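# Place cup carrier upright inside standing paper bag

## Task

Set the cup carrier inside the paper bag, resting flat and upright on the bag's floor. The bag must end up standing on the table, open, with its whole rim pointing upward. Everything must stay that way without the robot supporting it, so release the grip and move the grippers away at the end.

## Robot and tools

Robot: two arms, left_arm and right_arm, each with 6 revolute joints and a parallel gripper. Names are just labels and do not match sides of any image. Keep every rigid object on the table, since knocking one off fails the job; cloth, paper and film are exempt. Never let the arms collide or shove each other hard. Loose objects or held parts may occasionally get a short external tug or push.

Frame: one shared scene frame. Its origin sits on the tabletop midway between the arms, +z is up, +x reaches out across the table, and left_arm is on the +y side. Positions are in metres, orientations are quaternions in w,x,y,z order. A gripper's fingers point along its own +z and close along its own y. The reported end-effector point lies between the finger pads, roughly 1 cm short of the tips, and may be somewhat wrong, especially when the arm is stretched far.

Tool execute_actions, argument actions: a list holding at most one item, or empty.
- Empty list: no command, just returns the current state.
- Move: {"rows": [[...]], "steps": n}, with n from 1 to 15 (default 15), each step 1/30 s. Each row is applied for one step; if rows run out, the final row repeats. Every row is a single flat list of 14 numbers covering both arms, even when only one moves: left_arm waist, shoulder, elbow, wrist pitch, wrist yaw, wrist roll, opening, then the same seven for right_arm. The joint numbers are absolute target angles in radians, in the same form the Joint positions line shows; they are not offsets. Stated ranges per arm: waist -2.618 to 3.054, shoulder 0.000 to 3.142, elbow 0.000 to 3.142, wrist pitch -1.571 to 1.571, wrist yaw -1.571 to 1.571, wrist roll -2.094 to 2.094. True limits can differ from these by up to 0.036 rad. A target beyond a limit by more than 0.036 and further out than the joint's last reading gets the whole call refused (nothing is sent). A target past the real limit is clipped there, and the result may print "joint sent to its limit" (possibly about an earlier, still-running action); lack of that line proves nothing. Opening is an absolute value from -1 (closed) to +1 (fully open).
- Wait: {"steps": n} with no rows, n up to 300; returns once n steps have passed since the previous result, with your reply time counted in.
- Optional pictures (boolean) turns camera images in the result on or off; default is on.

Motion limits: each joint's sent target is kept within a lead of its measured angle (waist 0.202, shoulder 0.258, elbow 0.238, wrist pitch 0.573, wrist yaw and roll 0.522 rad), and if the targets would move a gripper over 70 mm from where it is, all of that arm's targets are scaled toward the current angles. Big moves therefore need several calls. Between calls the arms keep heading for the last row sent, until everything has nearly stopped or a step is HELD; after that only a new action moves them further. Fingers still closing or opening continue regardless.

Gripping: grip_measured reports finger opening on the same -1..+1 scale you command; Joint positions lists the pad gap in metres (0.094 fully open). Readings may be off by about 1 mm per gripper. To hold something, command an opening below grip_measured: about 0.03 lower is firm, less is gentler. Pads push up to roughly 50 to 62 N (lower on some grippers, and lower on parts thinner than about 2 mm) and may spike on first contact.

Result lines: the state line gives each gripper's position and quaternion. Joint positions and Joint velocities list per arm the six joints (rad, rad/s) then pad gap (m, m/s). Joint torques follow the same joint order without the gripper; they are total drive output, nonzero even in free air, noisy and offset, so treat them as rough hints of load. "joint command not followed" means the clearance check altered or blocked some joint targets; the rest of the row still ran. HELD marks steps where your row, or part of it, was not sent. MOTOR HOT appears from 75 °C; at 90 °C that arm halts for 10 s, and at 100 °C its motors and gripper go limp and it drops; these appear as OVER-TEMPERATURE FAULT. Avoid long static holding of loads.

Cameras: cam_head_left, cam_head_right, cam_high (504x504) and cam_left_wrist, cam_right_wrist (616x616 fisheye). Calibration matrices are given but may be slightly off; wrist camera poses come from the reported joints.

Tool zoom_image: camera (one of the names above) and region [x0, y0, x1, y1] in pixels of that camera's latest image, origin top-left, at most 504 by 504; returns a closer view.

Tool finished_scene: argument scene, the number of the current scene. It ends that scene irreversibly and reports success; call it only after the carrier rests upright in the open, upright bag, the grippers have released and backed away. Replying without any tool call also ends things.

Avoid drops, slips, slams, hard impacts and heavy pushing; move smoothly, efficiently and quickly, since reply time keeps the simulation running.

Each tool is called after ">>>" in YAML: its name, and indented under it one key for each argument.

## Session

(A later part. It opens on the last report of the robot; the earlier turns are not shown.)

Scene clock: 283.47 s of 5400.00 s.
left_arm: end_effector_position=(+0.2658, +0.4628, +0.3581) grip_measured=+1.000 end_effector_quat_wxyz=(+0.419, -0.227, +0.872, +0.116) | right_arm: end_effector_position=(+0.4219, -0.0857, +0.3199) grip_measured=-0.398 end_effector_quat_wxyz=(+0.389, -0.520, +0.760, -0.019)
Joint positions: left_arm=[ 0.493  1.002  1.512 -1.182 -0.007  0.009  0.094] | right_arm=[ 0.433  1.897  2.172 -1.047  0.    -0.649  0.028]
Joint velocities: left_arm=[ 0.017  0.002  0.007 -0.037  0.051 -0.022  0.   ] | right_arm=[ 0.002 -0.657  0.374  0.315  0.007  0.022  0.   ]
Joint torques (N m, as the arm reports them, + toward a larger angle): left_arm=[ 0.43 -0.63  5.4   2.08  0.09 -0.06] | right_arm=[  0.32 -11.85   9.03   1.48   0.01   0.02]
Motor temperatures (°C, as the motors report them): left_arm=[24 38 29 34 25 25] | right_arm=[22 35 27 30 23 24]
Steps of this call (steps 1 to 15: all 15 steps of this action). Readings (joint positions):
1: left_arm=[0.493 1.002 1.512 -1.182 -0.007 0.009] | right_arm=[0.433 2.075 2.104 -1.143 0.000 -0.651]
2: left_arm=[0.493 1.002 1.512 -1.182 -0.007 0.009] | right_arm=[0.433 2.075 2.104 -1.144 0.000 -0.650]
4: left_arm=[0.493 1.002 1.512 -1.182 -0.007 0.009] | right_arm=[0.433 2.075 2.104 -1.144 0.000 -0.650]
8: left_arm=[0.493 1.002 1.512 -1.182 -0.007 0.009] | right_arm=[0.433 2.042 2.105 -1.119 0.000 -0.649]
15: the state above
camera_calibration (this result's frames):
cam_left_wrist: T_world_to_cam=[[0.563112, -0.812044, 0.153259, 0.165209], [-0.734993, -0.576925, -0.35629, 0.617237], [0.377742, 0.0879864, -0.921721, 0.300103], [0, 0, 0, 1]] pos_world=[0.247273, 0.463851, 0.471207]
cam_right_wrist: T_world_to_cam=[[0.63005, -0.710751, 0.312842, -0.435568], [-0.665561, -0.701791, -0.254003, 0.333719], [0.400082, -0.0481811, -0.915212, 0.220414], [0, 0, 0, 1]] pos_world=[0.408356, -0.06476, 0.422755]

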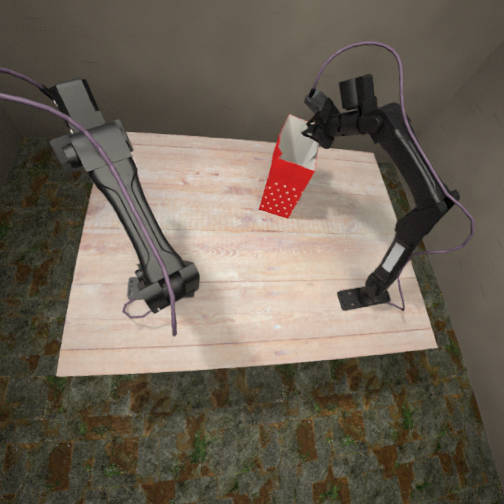

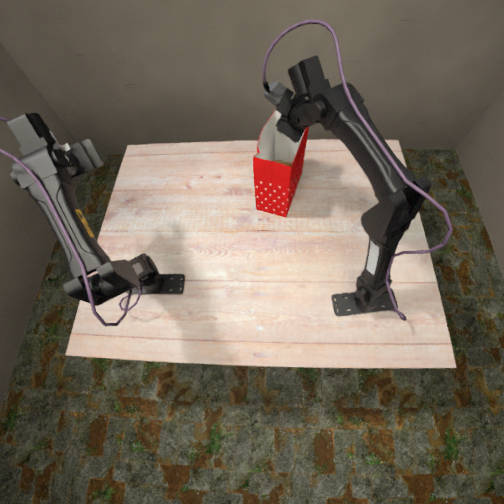

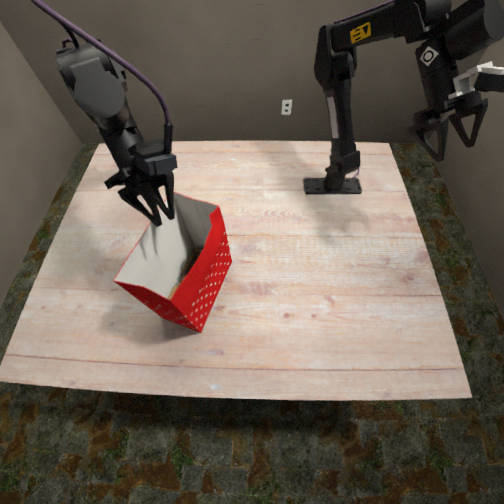

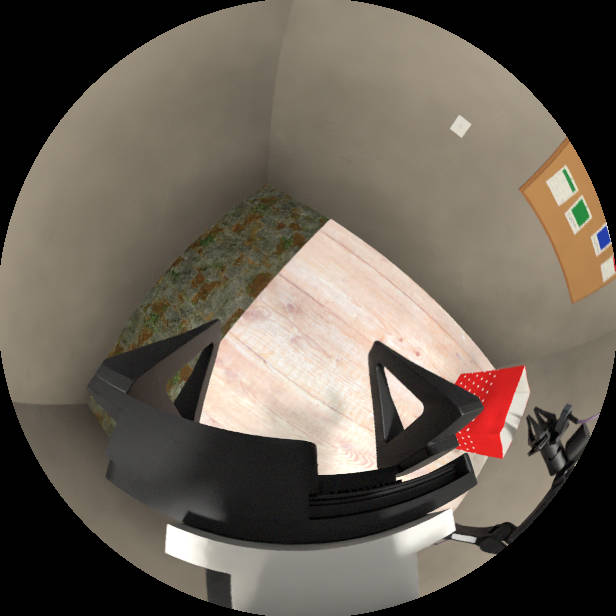

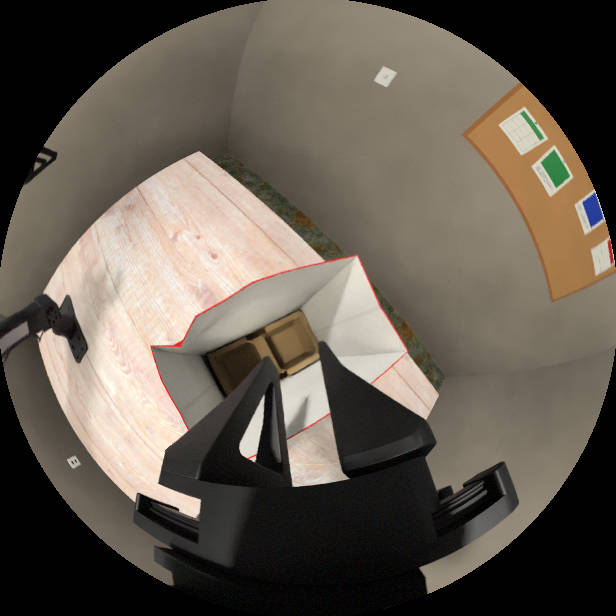

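>>> zoom_image:
  camera: "cam_right_wrist"
  region: [140,240,420,440]

>>> execute_actions:
  actions:
    - {"rows":[[0.5,1.0,1.5,-1.2,0,0,1,0.44,1.75,2.3,-1.0,0,-0.64,-0.4]],"steps":15}

Region (140, 240, 420, 440) of cam_right_wrist's 616x616 image, scaled by 1.800, with more detail than that image has; it fills the top 360 rows of this view, and the rest is white.

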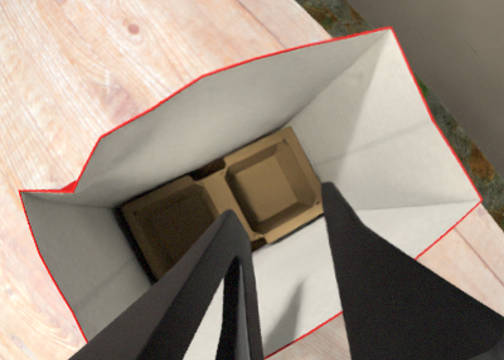

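Scene clock: 288.37 s of 5400.00 s.
left_arm: end_effector_position=(+0.2658, +0.4628, +0.3581) grip_measured=+1.000 end_effector_quat_wxyz=(+0.419, -0.227, +0.872, +0.116) | right_arm: end_effector_position=(+0.4022, -0.0977, +0.4277) grip_measured=-0.398 end_effector_quat_wxyz=(+0.512, -0.485, +0.709, -0.026)
Joint positions: left_arm=[ 0.493  1.002  1.512 -1.182 -0.007  0.009  0.094] | right_arm=[ 0.433  1.77   2.26  -0.985  0.    -0.649  0.028]
Joint velocities: left_arm=[0.002 0.007 0.007 0.022 0.022 0.022 0.   ] | right_arm=[ 0.002 -0.007 -0.002 -0.051 -0.051 -0.022  0.001]
Joint torques (N m, as the arm reports them, + toward a larger angle): left_arm=[ 0.4  -0.59  5.4   2.08  0.09 -0.04] | right_arm=[ 0.55 -9.83  9.22  1.54 -0.05  0.07]
Motor temperatures (°C, as the motors report them): left_arm=[24 38 29 34 25 25] | right_arm=[22 34 27 30 23 24]
Steps of this call (steps 1 to 30: the robot went on to your last target; steps 31 to 90: nothing new was sent; then 1.40 s passed at rest; steps 91 to 105: all 15 steps of this action). Readings (joint positions):
91: left_arm=[0.493 1.002 1.512 -1.182 -0.007 0.009] | right_arm=[0.433 1.780 2.260 -0.953 0.000 -0.649]
92: left_arm=[0.493 1.002 1.512 -1.182 -0.007 0.009] | right_arm=[0.433 1.779 2.260 -0.960 0.000 -0.649]
94: left_arm=[0.493 1.002 1.512 -1.182 -0.007 0.009] | right_arm=[0.433 1.776 2.260 -0.971 0.000 -0.649]
98: left_arm=[0.493 1.002 1.512 -1.182 -0.007 0.009] | right_arm=[0.433 1.771 2.260 -0.980 0.000 -0.649]
105: the state above
camera_calibration (this result's frames):
cam_left_wrist: T_world_to_cam=[[0.563112, -0.812044, 0.153259, 0.165209], [-0.734993, -0.576925, -0.35629, 0.617237], [0.377742, 0.0879864, -0.921721, 0.300103], [0, 0, 0, 1]] pos_world=[0.247273, 0.463851, 0.471207]
cam_right_wrist: T_world_to_cam=[[0.55176, -0.758772, 0.34616, -0.45292], [-0.576012, -0.646865, -0.499776, 0.413961], [0.603134, 0.0763645, -0.793976, 0.205027], [0, 0, 0, 1]] pos_world=[0.364691, -0.0915426, 0.526457]

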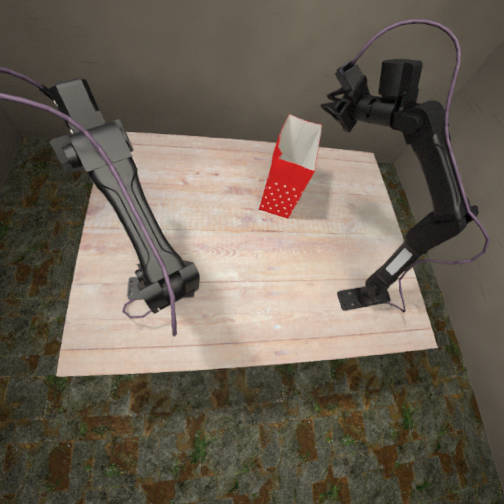

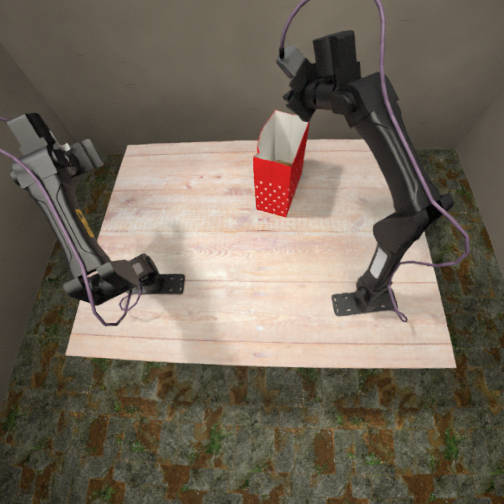

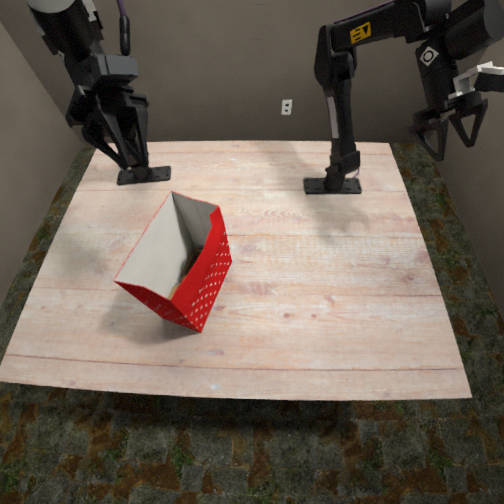

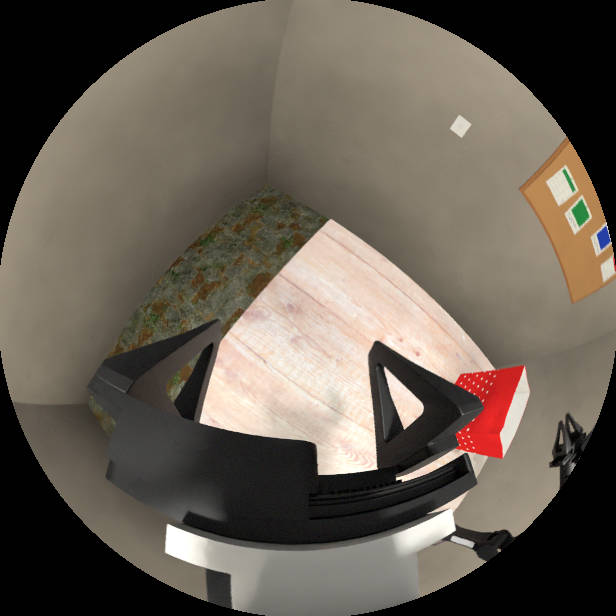

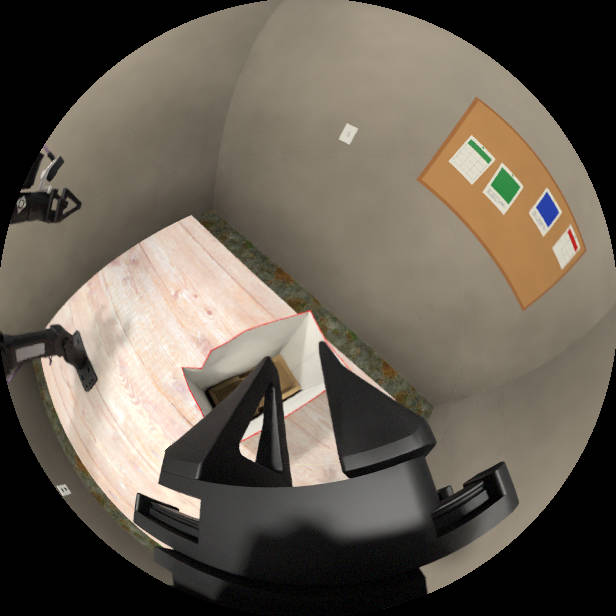

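>>> finished_scene:
  scene: 2

The scene is finished: the task was done.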